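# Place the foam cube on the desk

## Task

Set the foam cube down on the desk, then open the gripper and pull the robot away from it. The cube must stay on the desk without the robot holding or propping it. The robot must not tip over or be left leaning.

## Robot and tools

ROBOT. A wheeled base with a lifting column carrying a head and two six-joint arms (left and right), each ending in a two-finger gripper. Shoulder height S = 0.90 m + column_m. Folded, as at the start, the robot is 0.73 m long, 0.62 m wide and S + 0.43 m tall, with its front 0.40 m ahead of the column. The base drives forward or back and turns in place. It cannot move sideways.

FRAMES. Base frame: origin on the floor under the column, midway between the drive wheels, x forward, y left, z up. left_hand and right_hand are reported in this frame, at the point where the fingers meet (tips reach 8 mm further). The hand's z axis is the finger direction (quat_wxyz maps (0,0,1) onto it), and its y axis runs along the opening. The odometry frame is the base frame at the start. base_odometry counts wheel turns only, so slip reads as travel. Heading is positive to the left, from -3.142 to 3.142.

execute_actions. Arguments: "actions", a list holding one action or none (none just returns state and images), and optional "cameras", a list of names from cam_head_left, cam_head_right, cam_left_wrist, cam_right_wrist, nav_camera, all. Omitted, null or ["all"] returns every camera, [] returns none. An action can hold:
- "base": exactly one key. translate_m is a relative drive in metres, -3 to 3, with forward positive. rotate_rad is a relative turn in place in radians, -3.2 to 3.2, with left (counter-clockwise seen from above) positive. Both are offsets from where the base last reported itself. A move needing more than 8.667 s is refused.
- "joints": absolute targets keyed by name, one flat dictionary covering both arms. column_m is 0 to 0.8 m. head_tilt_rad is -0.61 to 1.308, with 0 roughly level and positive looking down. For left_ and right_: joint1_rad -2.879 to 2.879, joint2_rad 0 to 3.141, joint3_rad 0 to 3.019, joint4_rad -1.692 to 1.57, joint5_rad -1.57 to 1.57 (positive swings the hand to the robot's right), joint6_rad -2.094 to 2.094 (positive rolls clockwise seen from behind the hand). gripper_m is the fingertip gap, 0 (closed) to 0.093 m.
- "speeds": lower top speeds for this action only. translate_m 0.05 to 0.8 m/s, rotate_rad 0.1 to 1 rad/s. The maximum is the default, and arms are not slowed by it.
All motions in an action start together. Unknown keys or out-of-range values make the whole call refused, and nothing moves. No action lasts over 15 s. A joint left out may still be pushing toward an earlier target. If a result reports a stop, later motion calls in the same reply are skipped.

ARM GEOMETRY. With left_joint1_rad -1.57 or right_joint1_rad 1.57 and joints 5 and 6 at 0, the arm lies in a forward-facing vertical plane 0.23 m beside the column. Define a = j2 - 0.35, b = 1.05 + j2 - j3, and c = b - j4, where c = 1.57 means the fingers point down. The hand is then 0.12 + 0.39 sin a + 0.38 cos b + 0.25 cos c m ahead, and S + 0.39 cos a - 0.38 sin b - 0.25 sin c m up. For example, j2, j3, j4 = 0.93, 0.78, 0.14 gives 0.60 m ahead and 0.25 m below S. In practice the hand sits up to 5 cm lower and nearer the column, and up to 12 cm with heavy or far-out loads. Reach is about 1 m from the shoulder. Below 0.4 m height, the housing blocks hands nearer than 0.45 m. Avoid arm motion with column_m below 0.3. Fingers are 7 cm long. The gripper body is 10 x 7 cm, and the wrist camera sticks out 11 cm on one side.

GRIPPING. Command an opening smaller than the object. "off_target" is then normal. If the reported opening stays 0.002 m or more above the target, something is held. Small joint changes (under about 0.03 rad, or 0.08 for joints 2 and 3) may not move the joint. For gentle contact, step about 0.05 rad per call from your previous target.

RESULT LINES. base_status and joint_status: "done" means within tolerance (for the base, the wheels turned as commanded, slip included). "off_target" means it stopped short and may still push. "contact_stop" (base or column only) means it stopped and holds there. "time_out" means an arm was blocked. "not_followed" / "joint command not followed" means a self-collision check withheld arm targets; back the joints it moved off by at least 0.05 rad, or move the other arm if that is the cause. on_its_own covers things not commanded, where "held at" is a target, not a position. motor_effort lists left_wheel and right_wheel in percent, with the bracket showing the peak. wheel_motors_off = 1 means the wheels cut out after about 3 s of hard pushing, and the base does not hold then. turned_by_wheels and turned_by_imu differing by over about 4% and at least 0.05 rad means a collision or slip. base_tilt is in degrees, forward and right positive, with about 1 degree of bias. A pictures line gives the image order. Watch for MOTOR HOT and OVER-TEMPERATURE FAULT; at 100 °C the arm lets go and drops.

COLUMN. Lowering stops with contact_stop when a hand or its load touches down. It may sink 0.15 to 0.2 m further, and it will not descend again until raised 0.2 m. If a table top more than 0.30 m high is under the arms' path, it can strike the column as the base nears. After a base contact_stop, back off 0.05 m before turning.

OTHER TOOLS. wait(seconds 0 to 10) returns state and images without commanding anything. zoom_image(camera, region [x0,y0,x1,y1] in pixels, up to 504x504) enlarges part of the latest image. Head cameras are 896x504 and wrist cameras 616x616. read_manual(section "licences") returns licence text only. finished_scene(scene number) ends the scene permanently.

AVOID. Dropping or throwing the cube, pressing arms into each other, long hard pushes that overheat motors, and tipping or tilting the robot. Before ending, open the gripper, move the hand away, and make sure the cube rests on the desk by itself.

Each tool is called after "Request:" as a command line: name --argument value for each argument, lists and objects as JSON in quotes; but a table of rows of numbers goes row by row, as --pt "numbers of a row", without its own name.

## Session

Request:
execute_actions --actions '[]'

Scene clock: 0.00 s.
Joint torques (N m, as the arm reports them, + toward a larger angle): no reading
base_odometry: x=+0.000 y=+0.000 heading=+0.000 (m, m, rad; odometry frame)
turned_by_wheels: +0.000 (rad since the last result)
turned_by_imu: +0.000 (rad since the last result)
base_tilt: forward=+0.7 right=+0.4 (deg)
base_status: not commanded
joint_positions: column_m=+0.556 head_tilt_rad=+0.893 left_joint1_rad=-1.567 left_joint2_rad=+0.894 left_joint3_rad=+0.388 left_joint4_rad=-0.978 left_joint5_rad=+0.042 left_joint6_rad=+0.091 left_gripper_m=+0.095 right_joint1_rad=+1.582 right_joint2_rad=+0.895 right_joint3_rad=+0.405 right_joint4_rad=-1.001 right_joint5_rad=+0.007 right_joint6_rad=-0.078 right_gripper_m=+0.095
joint_status: not commanded
wheel_motors_off: 0
motor_effort: left_wheel=+3 right_wheel=+1 (%)
left_hand: x=+0.1301 y=+0.2181 z=+1.2645 quat_wxyz=(+0.460, -0.029, -0.887, +0.039) (m; base frame)
right_hand: x=+0.1350 y=-0.2246 z=+1.2659 quat_wxyz=(+0.465, +0.041, -0.884, -0.018) (m; base frame)
pictures: cam_head_left, cam_head_right, cam_left_wrist, cam_right_wrist, nav_camera
Images, in order (width x height): cam_head_left 896x504, cam_head_right 896x504, cam_left_wrist 616x616, cam_right_wrist 616x616, nav_camera 896x504.

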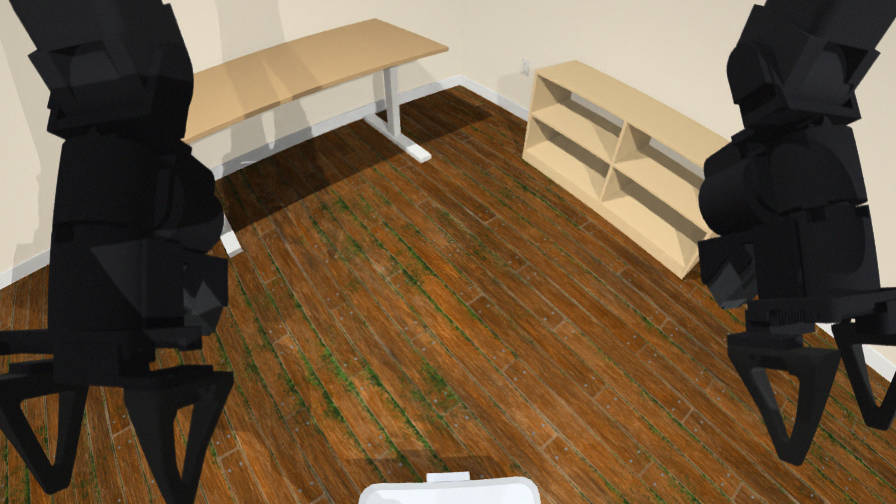

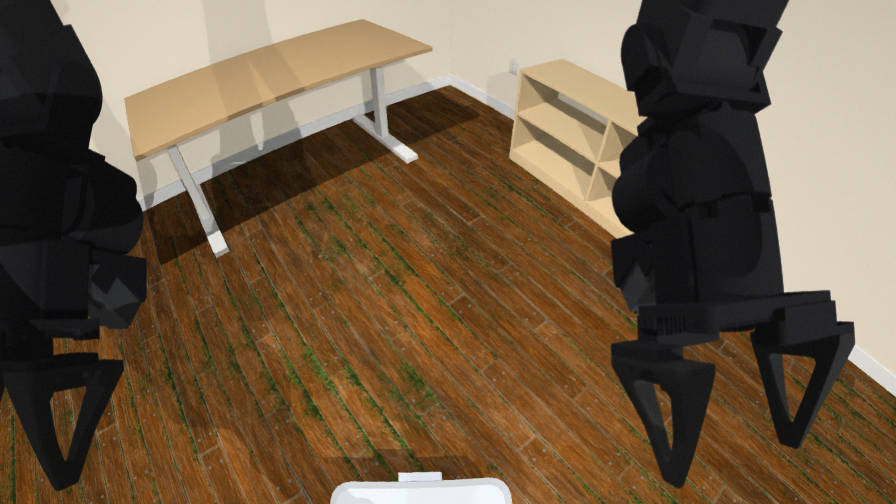

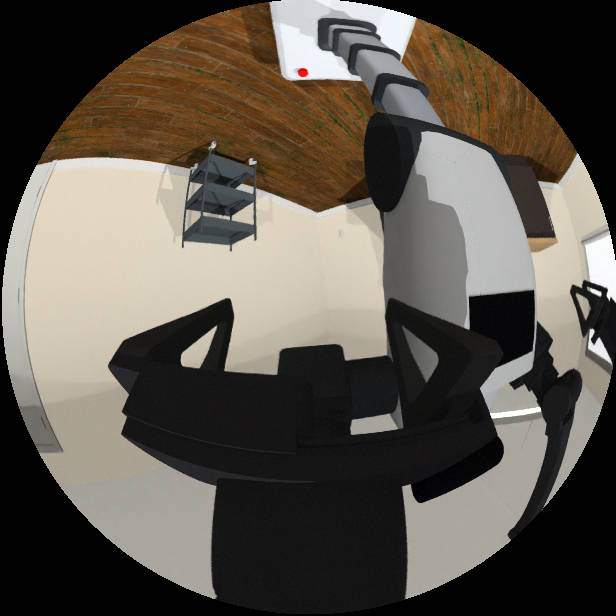

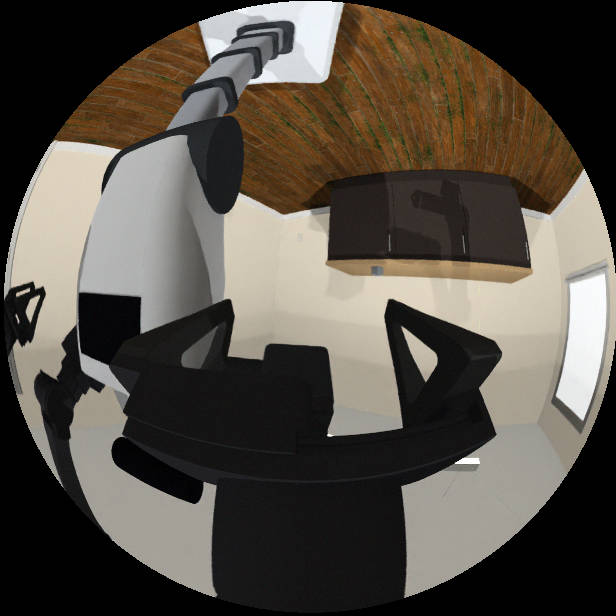

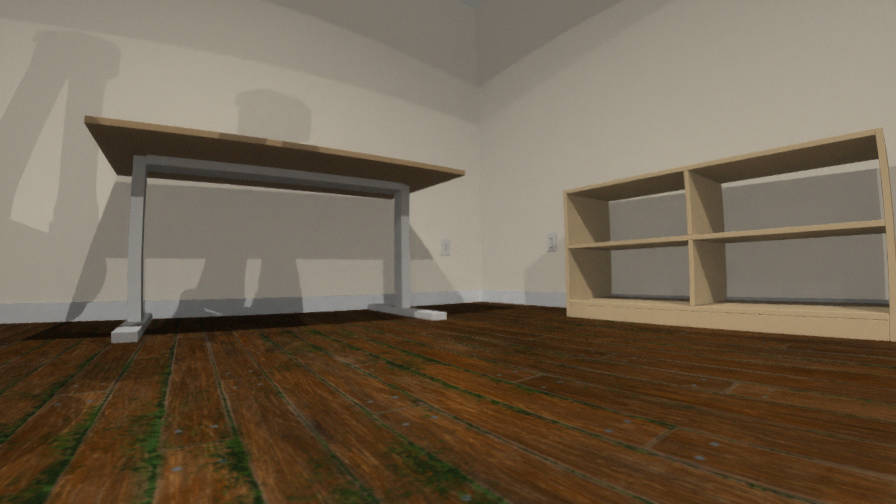

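Request:
execute_actions --actions '[{"base":{"rotate_rad":-2.5},"joints":{"right_joint1_rad":1.57,"right_joint2_rad":1.35,"right_joint3_rad":1.39,"right_joint4_rad":-0.56,"right_joint5_rad":0,"right_joint6_rad":0,"right_gripper_m":0.093,"head_tilt_rad":0.55}}]' --cameras '["cam_head_left","cam_head_right","nav_camera"]'

Scene clock: 15.57 s.
Joint torques (N m, as the arm reports them, + toward a larger angle): left_arm=[ 0.48 -7.87 -0.7  -1.59 -0.04  0.02] | right_arm=[ -0.51 -22.26   5.07   0.6   -0.14   0.15]
base_odometry: x=+0.000 y=+0.000 heading=-2.499 (m, m, rad; odometry frame)
turned_by_wheels: -2.499 (rad since the last result)
turned_by_imu: -2.476 (rad since the last result)
base_tilt: forward=+0.6 right=+0.5 (deg)
base_status: done
joint_positions: column_m=+0.556 head_tilt_rad=+0.568 left_joint1_rad=-1.567 left_joint2_rad=+0.894 left_joint3_rad=+0.388 left_joint4_rad=-0.978 left_joint5_rad=+0.042 left_joint6_rad=+0.091 left_gripper_m=+0.095 right_joint1_rad=+1.566 right_joint2_rad=+1.344 right_joint3_rad=+1.390 right_joint4_rad=-0.559 right_joint5_rad=+0.002 right_joint6_rad=-0.009 right_gripper_m=+0.093
joint_status: all done
wheel_motors_off: 0
motor_effort: left_wheel=+3(37) right_wheel=-4(30) (%)
left_hand: x=+0.1301 y=+0.2181 z=+1.2645 quat_wxyz=(+0.460, -0.029, -0.887, +0.039) (m; base frame)
right_hand: x=+0.6556 y=-0.2289 z=+1.0998 quat_wxyz=(-0.005, +0.003, -1.000, +0.003) (m; base frame)
pictures: cam_head_left, cam_head_right, nav_camera
Images, in order (width x height): cam_head_left 896x504, cam_head_right 896x504, nav_camera 896x504.

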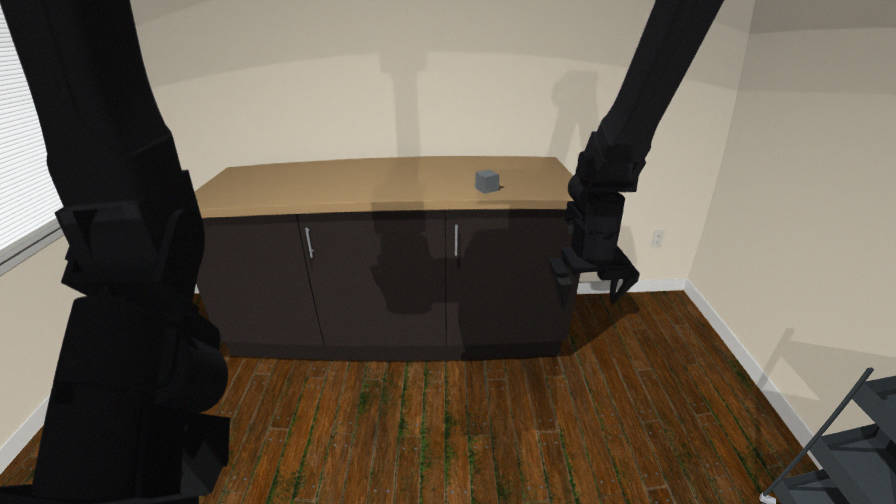

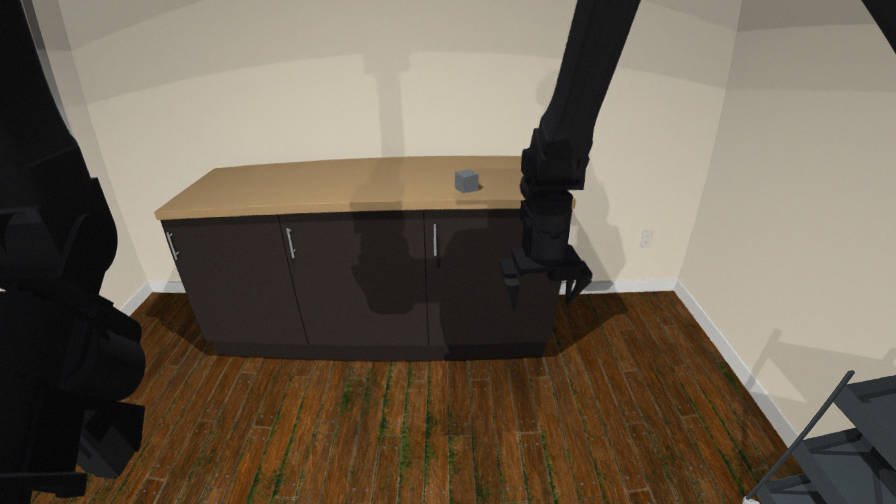

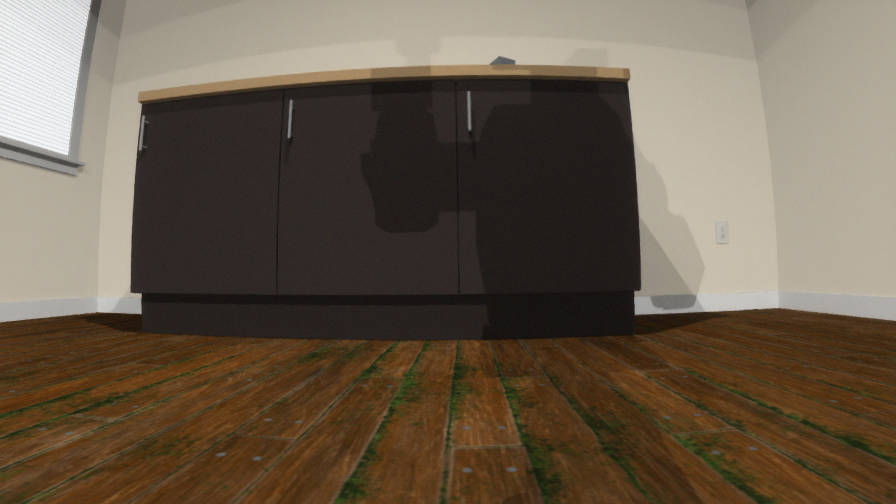

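Request:
zoom_image --camera "cam_head_left" --region '[420, 140, 580, 230]'

Region (420, 140, 580, 230) of cam_head_left's 896x504 image, scaled by 3.150, with more detail than that image has; it fills the top 284 rows of this view, and the rest is white.

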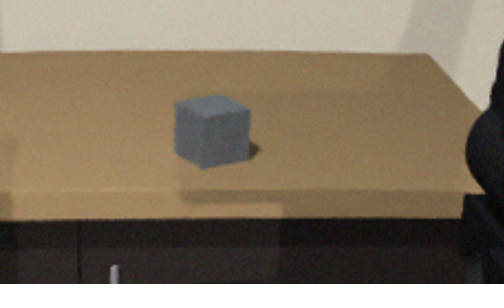

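Request:
execute_actions --actions '[{"base":{"rotate_rad":0.067},"joints":{"right_joint6_rad":-0.5}}]' --cameras '[]'

Request:
execute_actions --actions '[{"base":{"translate_m":0.8},"joints":{"head_tilt_rad":0.95,"column_m":0.51}}]' --cameras '["cam_head_left","cam_head_right","cam_right_wrist"]'

Scene clock: 42.33 s.
Joint torques (N m, as the arm reports them, + toward a larger angle): left_arm=[ 0.49 -7.87 -0.72 -1.58 -0.04  0.02] | right_arm=[ -0.92 -22.06   5.08   0.58  -0.18  -0.05]
base_odometry: x=+0.000 y=+0.000 heading=-2.433 (m, m, rad; odometry frame)
turned_by_wheels: +0.066 (rad since the last result)
turned_by_imu: +0.064 (rad since the last result)
base_tilt: forward=+0.6 right=+0.5 (deg)
base_status: done
joint_positions: column_m=+0.556 head_tilt_rad=+0.568 left_joint1_rad=-1.567 left_joint2_rad=+0.894 left_joint3_rad=+0.388 left_joint4_rad=-0.978 left_joint5_rad=+0.042 left_joint6_rad=+0.091 left_gripper_m=+0.095 right_joint1_rad=+1.573 right_joint2_rad=+1.344 right_joint3_rad=+1.390 right_joint4_rad=-0.559 right_joint5_rad=+0.002 right_joint6_rad=-0.490 right_gripper_m=+0.093
joint_status: all done
wheel_motors_off: 0
motor_effort: left_wheel=-3(16) right_wheel=+4(20) (%)
left_hand: x=+0.1301 y=+0.2181 z=+1.2645 quat_wxyz=(+0.460, -0.029, -0.887, +0.039) (m; base frame)
right_hand: x=+0.6556 y=-0.2245 z=+1.0997 quat_wxyz=(-0.005, +0.243, -0.970, +0.001) (m; base frame)
pictures: none
No camera images: the call's "cameras" was empty. Leave "cameras" out to get every camera's image.

Scene clock: 45.57 s.
Joint torques (N m, as the arm reports them, + toward a larger angle): left_arm=[ 0.48 -7.89 -0.91 -1.57 -0.03  0.02] | right_arm=[ -0.96 -22.4    5.35   0.56  -0.18  -0.05]
base_odometry: x=-0.608 y=-0.520 heading=-2.434 (m, m, rad; odometry frame)
turned_by_wheels: -0.001 (rad since the last result)
turned_by_imu: -0.002 (rad since the last result)
base_tilt: forward=+0.6 right=+0.3 (deg)
base_status: done
joint_positions: column_m=+0.510 head_tilt_rad=+0.951 left_joint1_rad=-1.567 left_joint2_rad=+0.894 left_joint3_rad=+0.391 left_joint4_rad=-0.978 left_joint5_rad=+0.042 left_joint6_rad=+0.091 left_gripper_m=+0.095 right_joint1_rad=+1.573 right_joint2_rad=+1.344 right_joint3_rad=+1.386 right_joint4_rad=-0.559 right_joint5_rad=+0.002 right_joint6_rad=-0.490 right_gripper_m=+0.093
joint_status: all done
wheel_motors_off: 0
motor_effort: left_wheel=-1(41) right_wheel=+1(53) (%)
left_hand: x=+0.1317 y=+0.2181 z=+1.2175 quat_wxyz=(+0.459, -0.029, -0.887, +0.039) (m; base frame)
right_hand: x=+0.6537 y=-0.2245 z=+1.0526 quat_wxyz=(-0.003, +0.243, -0.970, +0.001) (m; base frame)
pictures: cam_head_left, cam_head_right, cam_right_wrist
Images, in order (width x height): cam_head_left 896x504, cam_head_right 896x504, cam_right_wrist 616x616.

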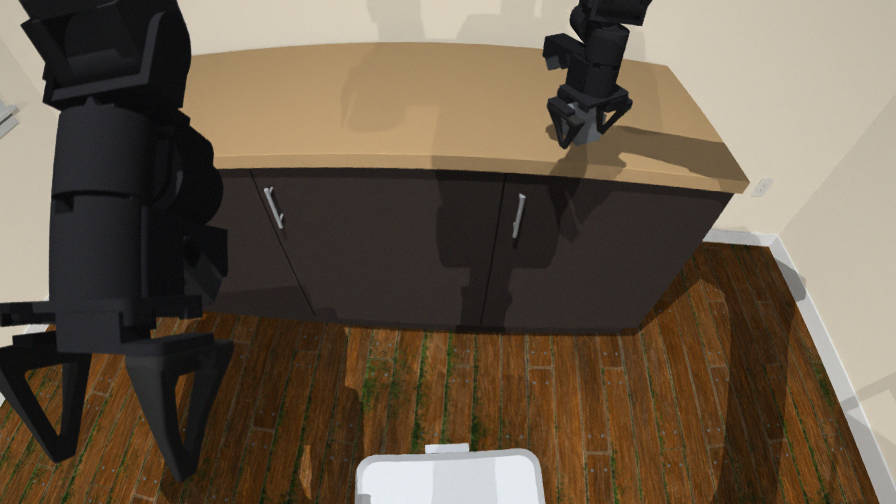

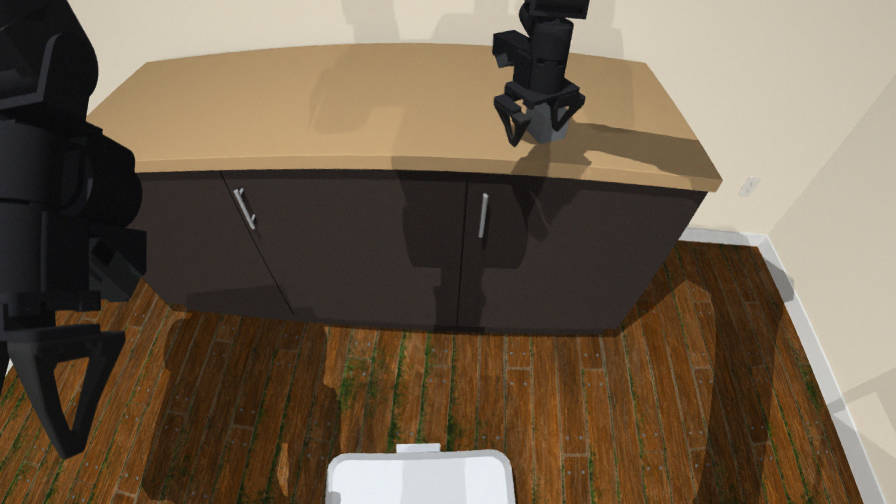

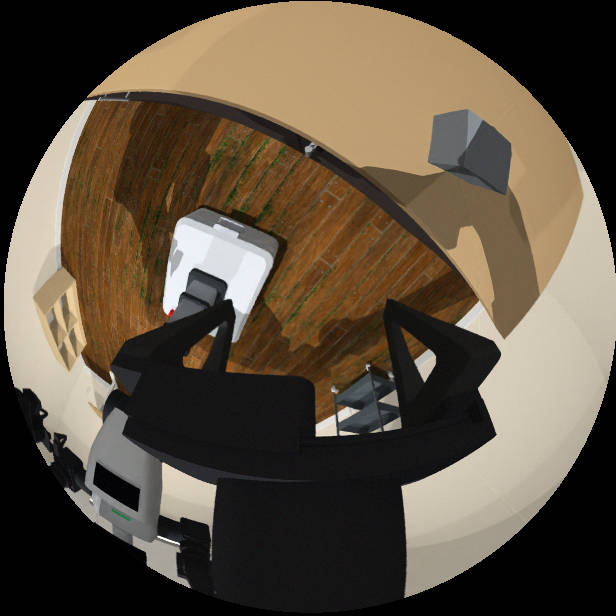

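Request:
zoom_image --camera "cam_right_wrist" --region '[400, 80, 560, 240]'

Region (400, 80, 560, 240) of cam_right_wrist's 616x616 image, scaled by 3.150, with more detail than that image has.

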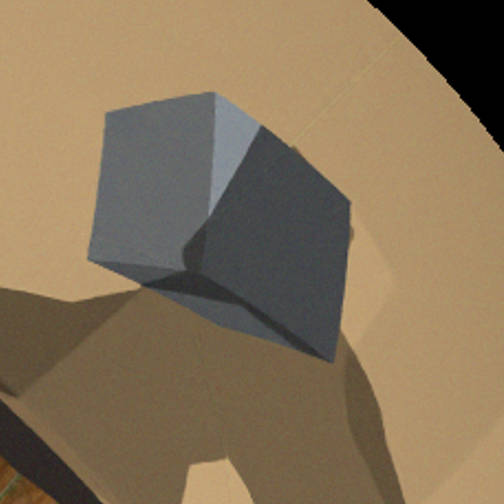

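Request:
execute_actions --actions '[{"base":{"rotate_rad":-0.11}}]' --cameras '[]'

Request:
execute_actions --actions '[{"base":{"translate_m":0.2},"joints":{"head_tilt_rad":1.05}}]' --cameras '["cam_head_left","cam_head_right","cam_right_wrist"]'

Scene clock: 108.57 s.
Joint torques (N m, as the arm reports them, + toward a larger angle): left_arm=[ 0.54 -7.95 -0.98 -1.58 -0.04  0.02] | right_arm=[ -0.55 -22.14   5.37   0.57  -0.18  -0.05]
base_odometry: x=-0.608 y=-0.521 heading=-2.542 (m, m, rad; odometry frame)
turned_by_wheels: -0.109 (rad since the last result)
turned_by_imu: -0.108 (rad since the last result)
base_tilt: forward=+0.6 right=+0.4 (deg)
base_status: done
joint_positions: column_m=+0.510 head_tilt_rad=+0.951 left_joint1_rad=-1.567 left_joint2_rad=+0.894 left_joint3_rad=+0.391 left_joint4_rad=-0.978 left_joint5_rad=+0.042 left_joint6_rad=+0.091 left_gripper_m=+0.095 right_joint1_rad=+1.567 right_joint2_rad=+1.344 right_joint3_rad=+1.386 right_joint4_rad=-0.559 right_joint5_rad=+0.002 right_joint6_rad=-0.490 right_gripper_m=+0.093
joint_status: not commanded
wheel_motors_off: 0
motor_effort: left_wheel=+0(30) right_wheel=-1(40) (%)
left_hand: x=+0.1317 y=+0.2181 z=+1.2175 quat_wxyz=(+0.459, -0.029, -0.887, +0.039) (m; base frame)
right_hand: x=+0.6537 y=-0.2277 z=+1.0526 quat_wxyz=(-0.003, +0.242, -0.970, +0.003) (m; base frame)
pictures: none
No camera images: the call's "cameras" was empty. Leave "cameras" out to get every camera's image.

Scene clock: 110.43 s.
Joint torques (N m, as the arm reports them, + toward a larger angle): left_arm=[ 0.47 -7.96 -0.86 -1.57 -0.03  0.01] | right_arm=[ -0.29 -22.39   5.53   0.56  -0.18  -0.05]
base_odometry: x=-0.773 y=-0.633 heading=-2.544 (m, m, rad; odometry frame)
turned_by_wheels: -0.001 (rad since the last result)
turned_by_imu: -0.002 (rad since the last result)
base_tilt: forward=+0.6 right=+0.4 (deg)
base_status: done
joint_positions: column_m=+0.510 head_tilt_rad=+1.050 left_joint1_rad=-1.567 left_joint2_rad=+0.894 left_joint3_rad=+0.391 left_joint4_rad=-0.978 left_joint5_rad=+0.042 left_joint6_rad=+0.091 left_gripper_m=+0.095 right_joint1_rad=+1.568 right_joint2_rad=+1.344 right_joint3_rad=+1.385 right_joint4_rad=-0.558 right_joint5_rad=+0.002 right_joint6_rad=-0.490 right_gripper_m=+0.093
joint_status: all done
wheel_motors_off: 0
motor_effort: left_wheel=-1(36) right_wheel=+0(50) (%)
left_hand: x=+0.1315 y=+0.2181 z=+1.2175 quat_wxyz=(+0.459, -0.029, -0.887, +0.039) (m; base frame)
right_hand: x=+0.6533 y=-0.2275 z=+1.0524 quat_wxyz=(-0.003, +0.242, -0.970, +0.003) (m; base frame)
pictures: cam_head_left, cam_head_right, cam_right_wrist
Images, in order (width x height): cam_head_left 896x504, cam_head_right 896x504, cam_right_wrist 616x616.

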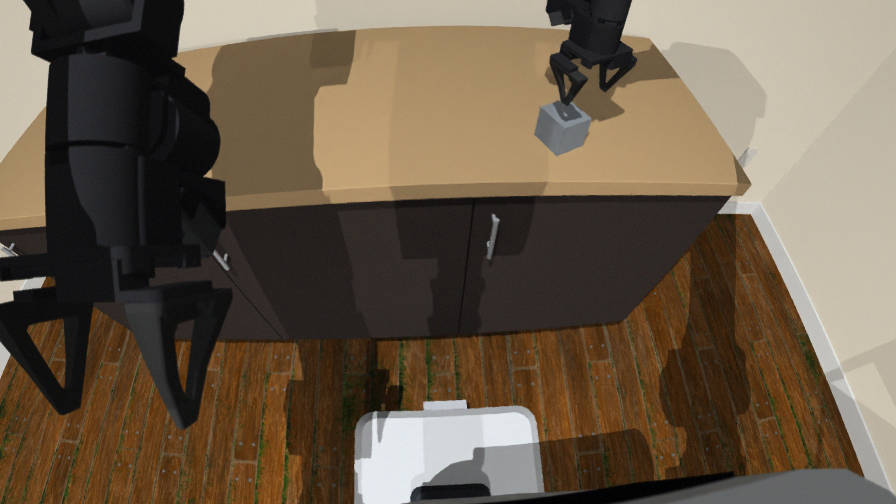

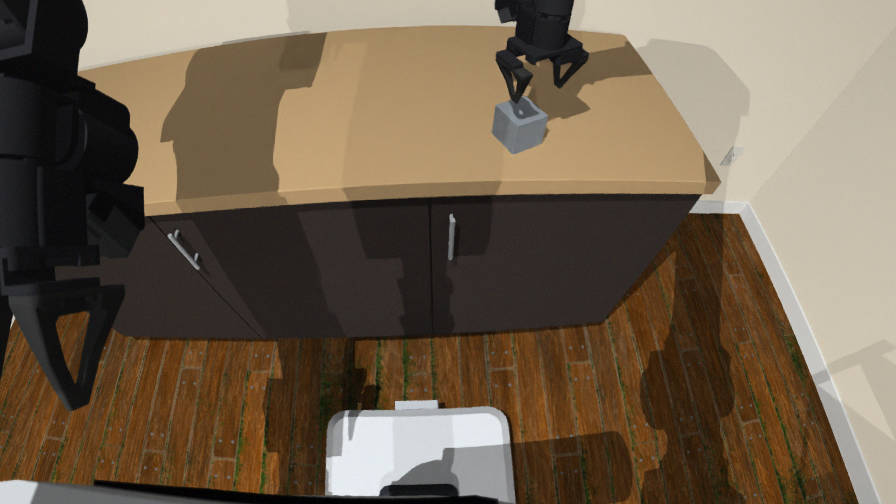

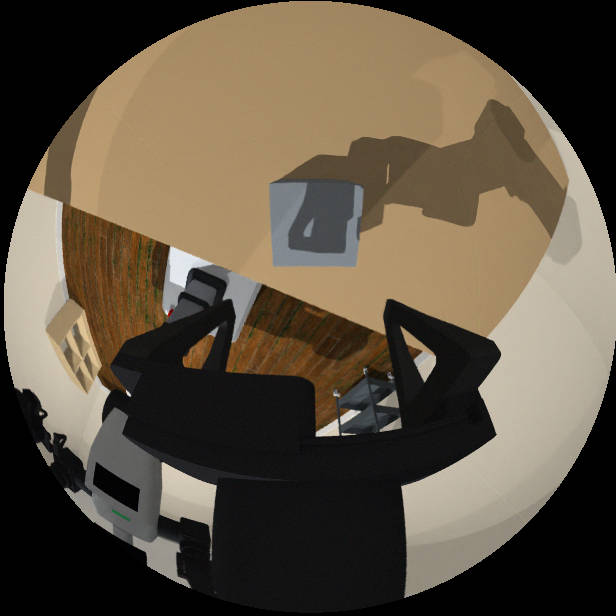

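Request:
execute_actions --actions '[{"base":{"translate_m":0.017},"joints":{"column_m":0.46}}]' --cameras '["cam_head_right","cam_right_wrist"]'

Scene clock: 121.37 s.
Joint torques (N m, as the arm reports them, + toward a larger angle): left_arm=[ 0.46 -7.83 -0.83 -1.59 -0.03  0.02] | right_arm=[ -0.6  -22.12   5.53   0.57  -0.18  -0.05]
base_odometry: x=-0.787 y=-0.643 heading=-2.544 (m, m, rad; odometry frame)
turned_by_wheels: +0.000 (rad since the last result)
turned_by_imu: -0.002 (rad since the last result)
base_tilt: forward=+0.6 right=+0.5 (deg)
base_status: done
joint_positions: column_m=+0.460 head_tilt_rad=+1.050 left_joint1_rad=-1.567 left_joint2_rad=+0.893 left_joint3_rad=+0.390 left_joint4_rad=-0.978 left_joint5_rad=+0.042 left_joint6_rad=+0.091 left_gripper_m=+0.095 right_joint1_rad=+1.568 right_joint2_rad=+1.344 right_joint3_rad=+1.385 right_joint4_rad=-0.558 right_joint5_rad=+0.002 right_joint6_rad=-0.490 right_gripper_m=+0.093
joint_status: all done
wheel_motors_off: 0
motor_effort: left_wheel=+0(31) right_wheel=+1(28) (%)
left_hand: x=+0.1311 y=+0.2181 z=+1.1677 quat_wxyz=(+0.459, -0.029, -0.887, +0.039) (m; base frame)
right_hand: x=+0.6531 y=-0.2275 z=+1.0024 quat_wxyz=(-0.003, +0.242, -0.970, +0.003) (m; base frame)
pictures: cam_head_right, cam_right_wrist
Images, in order (width x height): cam_head_right 896x504, cam_right_wrist 616x616.

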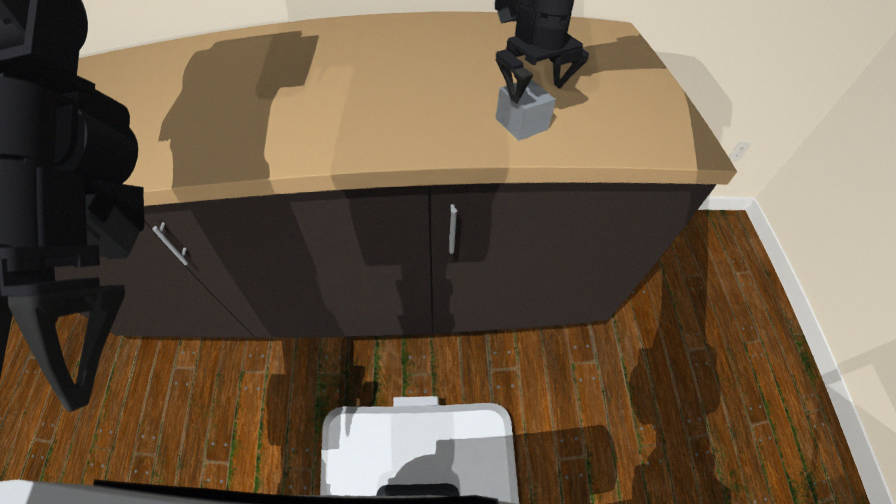

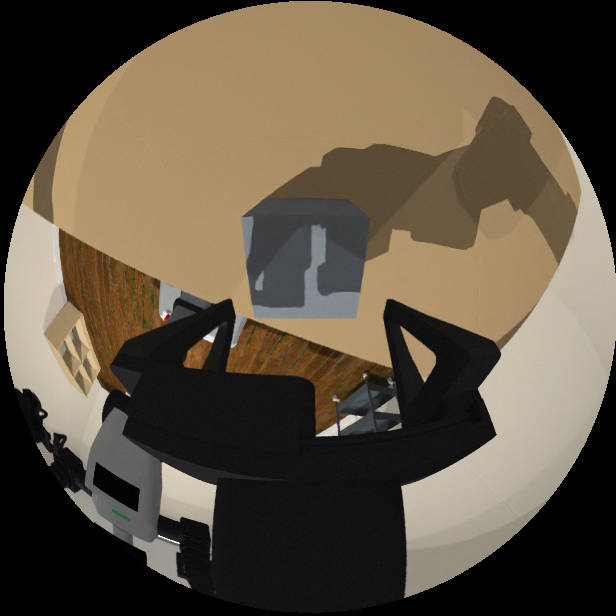

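Request:
execute_actions --actions '[{"base":{"rotate_rad":0.014}}]' --cameras '[]'

Request:
execute_actions --actions '[{"base":{"translate_m":0.015}}]' --cameras '["cam_head_right","cam_right_wrist"]'

Scene clock: 135.57 s.
Joint torques (N m, as the arm reports them, + toward a larger angle): left_arm=[ 0.5  -7.93 -0.88 -1.58 -0.03  0.02] | right_arm=[ -0.79 -22.12   5.48   0.53  -0.18  -0.05]
base_odometry: x=-0.787 y=-0.643 heading=-2.531 (m, m, rad; odometry frame)
turned_by_wheels: +0.013 (rad since the last result)
turned_by_imu: +0.011 (rad since the last result)
base_tilt: forward=+0.6 right=+0.4 (deg)
base_status: done
joint_positions: column_m=+0.460 head_tilt_rad=+1.050 left_joint1_rad=-1.567 left_joint2_rad=+0.893 left_joint3_rad=+0.390 left_joint4_rad=-0.978 left_joint5_rad=+0.042 left_joint6_rad=+0.091 left_gripper_m=+0.095 right_joint1_rad=+1.572 right_joint2_rad=+1.344 right_joint3_rad=+1.385 right_joint4_rad=-0.558 right_joint5_rad=+0.002 right_joint6_rad=-0.490 right_gripper_m=+0.093
joint_status: not commanded
wheel_motors_off: 0
motor_effort: left_wheel=+0(31) right_wheel=+1(32) (%)
left_hand: x=+0.1311 y=+0.2181 z=+1.1677 quat_wxyz=(+0.459, -0.029, -0.887, +0.039) (m; base frame)
right_hand: x=+0.6531 y=-0.2252 z=+1.0023 quat_wxyz=(-0.003, +0.243, -0.970, +0.001) (m; base frame)
pictures: none
No camera images: the call's "cameras" was empty. Leave "cameras" out to get every camera's image.

Scene clock: 136.63 s.
Joint torques (N m, as the arm reports them, + toward a larger angle): left_arm=[ 0.49 -7.85 -0.79 -1.57 -0.03  0.02] | right_arm=[ -0.88 -22.09   5.55   0.55  -0.18  -0.05]
base_odometry: x=-0.799 y=-0.651 heading=-2.530 (m, m, rad; odometry frame)
turned_by_wheels: +0.001 (rad since the last result)
turned_by_imu: +0.001 (rad since the last result)
base_tilt: forward=+0.7 right=+0.3 (deg)
base_status: done
joint_positions: column_m=+0.460 head_tilt_rad=+1.050 left_joint1_rad=-1.567 left_joint2_rad=+0.894 left_joint3_rad=+0.390 left_joint4_rad=-0.978 left_joint5_rad=+0.042 left_joint6_rad=+0.091 left_gripper_m=+0.095 right_joint1_rad=+1.572 right_joint2_rad=+1.344 right_joint3_rad=+1.384 right_joint4_rad=-0.558 right_joint5_rad=+0.002 right_joint6_rad=-0.490 right_gripper_m=+0.093
joint_status: not commanded
wheel_motors_off: 0
motor_effort: left_wheel=+2(34) right_wheel=-1(45) (%)
left_hand: x=+0.1307 y=+0.2181 z=+1.1678 quat_wxyz=(+0.460, -0.029, -0.887, +0.039) (m; base frame)
right_hand: x=+0.6527 y=-0.2252 z=+1.0022 quat_wxyz=(-0.003, +0.243, -0.970, +0.001) (m; base frame)
pictures: cam_head_right, cam_right_wrist
Images, in order (width x height): cam_head_right 896x504, cam_right_wrist 616x616.

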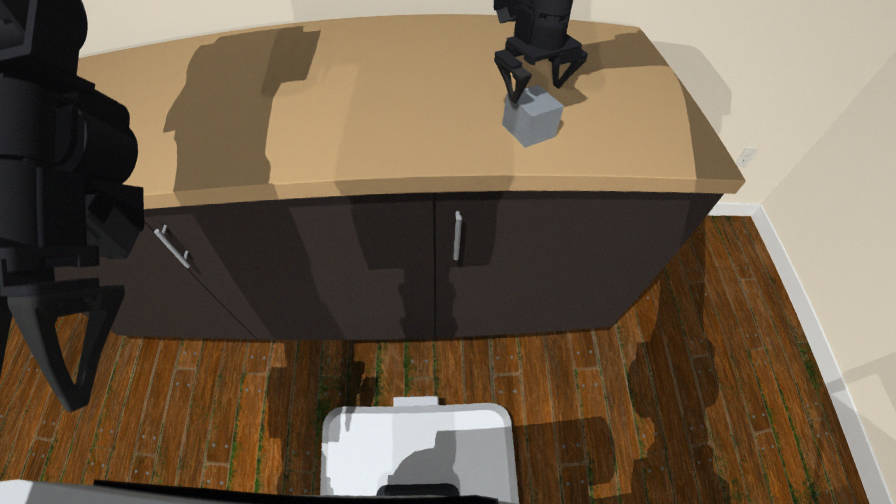

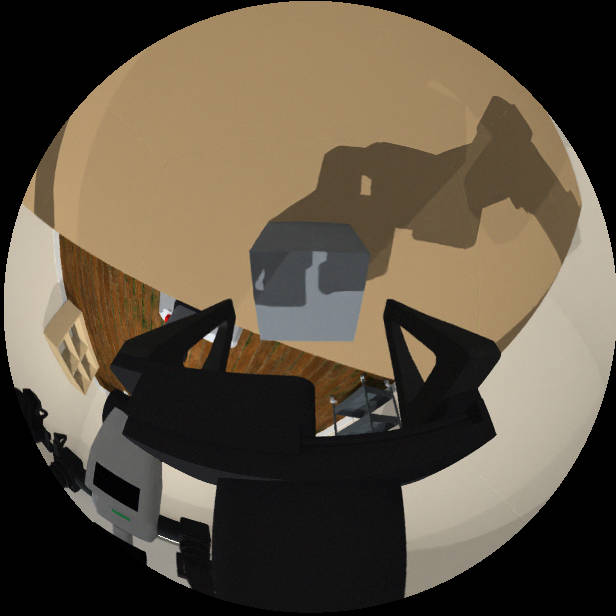

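Request:
execute_actions --actions '[{"joints":{"column_m":0.415}}]' --cameras '["cam_head_right","cam_right_wrist"]'

Scene clock: 140.53 s.
Joint torques (N m, as the arm reports them, + toward a larger angle): left_arm=[ 0.48 -7.87 -0.81 -1.57 -0.04  0.02] | right_arm=[ -0.85 -22.12   5.52   0.56  -0.18  -0.04]
base_odometry: x=-0.799 y=-0.651 heading=-2.530 (m, m, rad; odometry frame)
turned_by_wheels: +0.000 (rad since the last result)
turned_by_imu: -0.002 (rad since the last result)
base_tilt: forward=+0.6 right=+0.4 (deg)
base_status: not commanded
joint_positions: column_m=+0.415 head_tilt_rad=+1.050 left_joint1_rad=-1.567 left_joint2_rad=+0.894 left_joint3_rad=+0.390 left_joint4_rad=-0.978 left_joint5_rad=+0.042 left_joint6_rad=+0.091 left_gripper_m=+0.095 right_joint1_rad=+1.572 right_joint2_rad=+1.344 right_joint3_rad=+1.384 right_joint4_rad=-0.558 right_joint5_rad=+0.002 right_joint6_rad=-0.490 right_gripper_m=+0.093
joint_status: all done
wheel_motors_off: 0
motor_effort: left_wheel=+2(3) right_wheel=-2(2) (%)
left_hand: x=+0.1307 y=+0.2181 z=+1.1228 quat_wxyz=(+0.460, -0.029, -0.887, +0.039) (m; base frame)
right_hand: x=+0.6527 y=-0.2252 z=+0.9572 quat_wxyz=(-0.003, +0.243, -0.970, +0.001) (m; base frame)
pictures: cam_head_right, cam_right_wrist
Images, in order (width x height): cam_head_right 896x504, cam_right_wrist 616x616.

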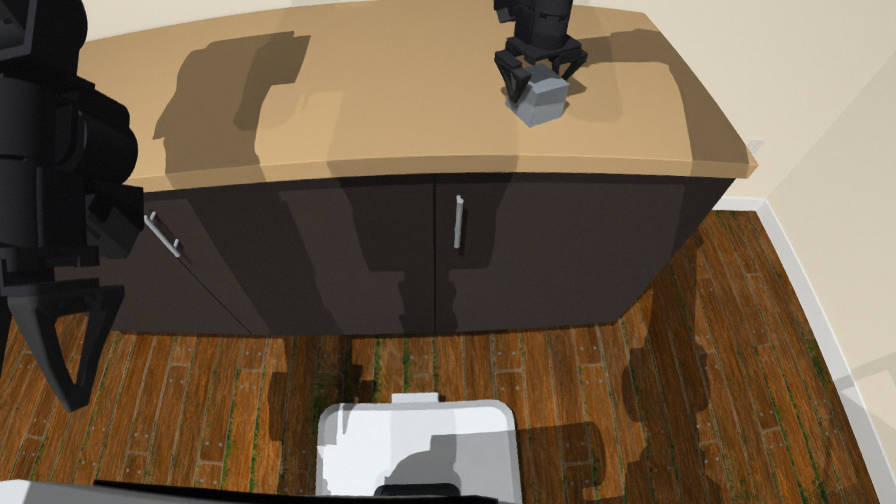

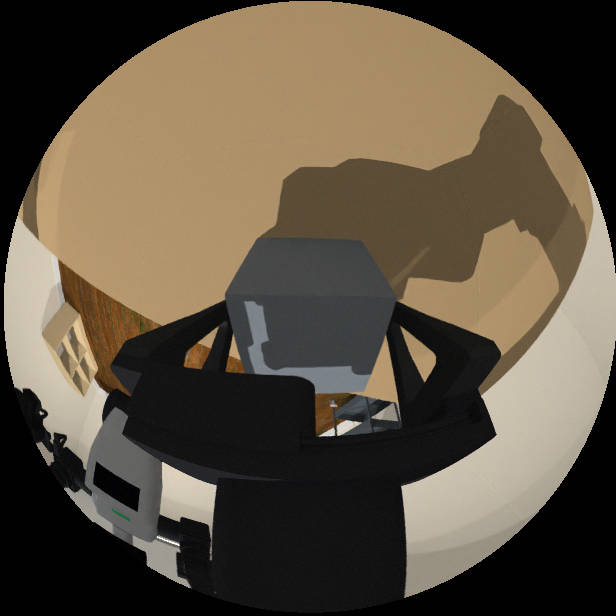

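Request:
execute_actions --actions '[{"joints":{"right_gripper_m":0.045}}]' --cameras '["cam_head_right","cam_right_wrist"]'

Scene clock: 145.77 s.
Joint torques (N m, as the arm reports them, + toward a larger angle): left_arm=[ 0.45 -7.89 -0.83 -1.58 -0.03  0.02] | right_arm=[ -0.89 -22.22   5.5    0.56  -0.18  -0.05]
base_odometry: x=-0.799 y=-0.651 heading=-2.530 (m, m, rad; odometry frame)
turned_by_wheels: +0.000 (rad since the last result)
turned_by_imu: -0.002 (rad since the last result)
base_tilt: forward=+0.6 right=+0.4 (deg)
base_status: not commanded
joint_positions: column_m=+0.415 head_tilt_rad=+1.050 left_joint1_rad=-1.567 left_joint2_rad=+0.894 left_joint3_rad=+0.390 left_joint4_rad=-0.978 left_joint5_rad=+0.042 left_joint6_rad=+0.091 left_gripper_m=+0.095 right_joint1_rad=+1.572 right_joint2_rad=+1.344 right_joint3_rad=+1.384 right_joint4_rad=-0.558 right_joint5_rad=+0.002 right_joint6_rad=-0.490 right_gripper_m=+0.068
joint_status: right_gripper_m off_target (ended at +0.068, target +0.045)
wheel_motors_off: 0
motor_effort: left_wheel=+3(2) right_wheel=-2(2) (%)
left_hand: x=+0.1307 y=+0.2181 z=+1.1228 quat_wxyz=(+0.460, -0.029, -0.887, +0.039) (m; base frame)
right_hand: x=+0.6527 y=-0.2252 z=+0.9572 quat_wxyz=(-0.003, +0.243, -0.970, +0.001) (m; base frame)
pictures: cam_head_right, cam_right_wrist
Images, in order (width x height): cam_head_right 896x504, cam_right_wrist 616x616.

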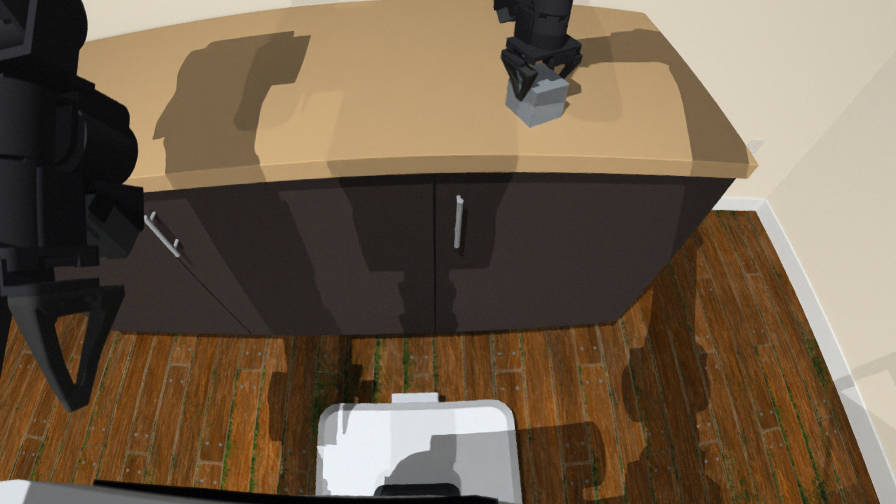

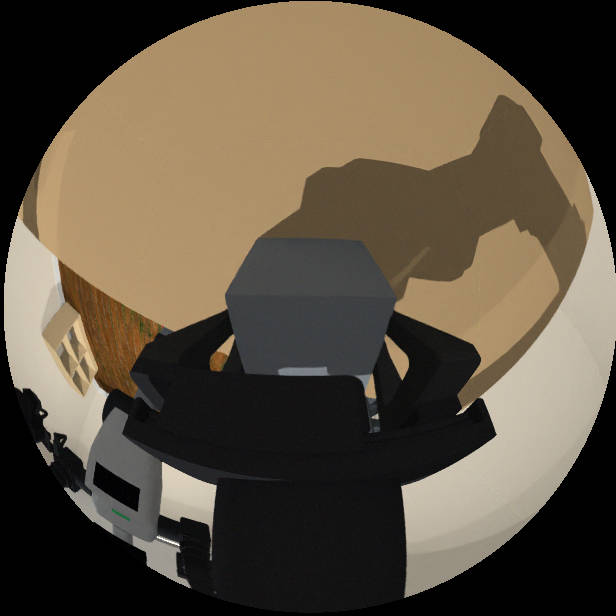

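Request:
execute_actions --actions '[{"joints":{"column_m":0.46}}]' --cameras '["cam_head_right","cam_right_wrist"]'

Scene clock: 149.40 s.
Joint torques (N m, as the arm reports them, + toward a larger angle): left_arm=[ 0.44 -7.97 -0.78 -1.59 -0.03  0.02] | right_arm=[ -0.85 -22.37   5.49   0.59  -0.18  -0.05]
base_odometry: x=-0.799 y=-0.651 heading=-2.530 (m, m, rad; odometry frame)
turned_by_wheels: +0.000 (rad since the last result)
turned_by_imu: -0.002 (rad since the last result)
base_tilt: forward=+0.6 right=+0.4 (deg)
base_status: not commanded
joint_positions: column_m=+0.460 head_tilt_rad=+1.050 left_joint1_rad=-1.567 left_joint2_rad=+0.894 left_joint3_rad=+0.390 left_joint4_rad=-0.978 left_joint5_rad=+0.042 left_joint6_rad=+0.091 left_gripper_m=+0.095 right_joint1_rad=+1.572 right_joint2_rad=+1.344 right_joint3_rad=+1.384 right_joint4_rad=-0.558 right_joint5_rad=+0.002 right_joint6_rad=-0.490 right_gripper_m=+0.068
joint_status: all done
wheel_motors_off: 0
motor_effort: left_wheel=+2(2) right_wheel=-2(2) (%)
left_hand: x=+0.1307 y=+0.2181 z=+1.1677 quat_wxyz=(+0.460, -0.029, -0.887, +0.039) (m; base frame)
right_hand: x=+0.6525 y=-0.2252 z=+1.0018 quat_wxyz=(-0.002, +0.243, -0.970, +0.001) (m; base frame)
pictures: cam_head_right, cam_right_wrist
Images, in order (width x height): cam_head_right 896x504, cam_right_wrist 616x616.

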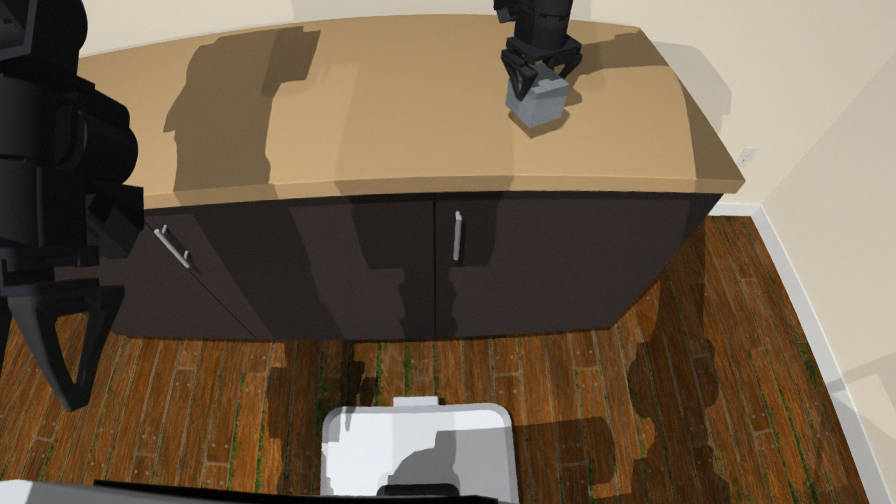

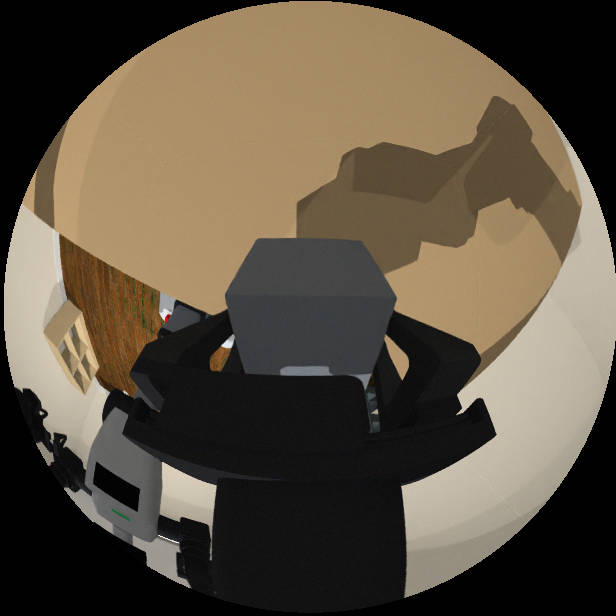

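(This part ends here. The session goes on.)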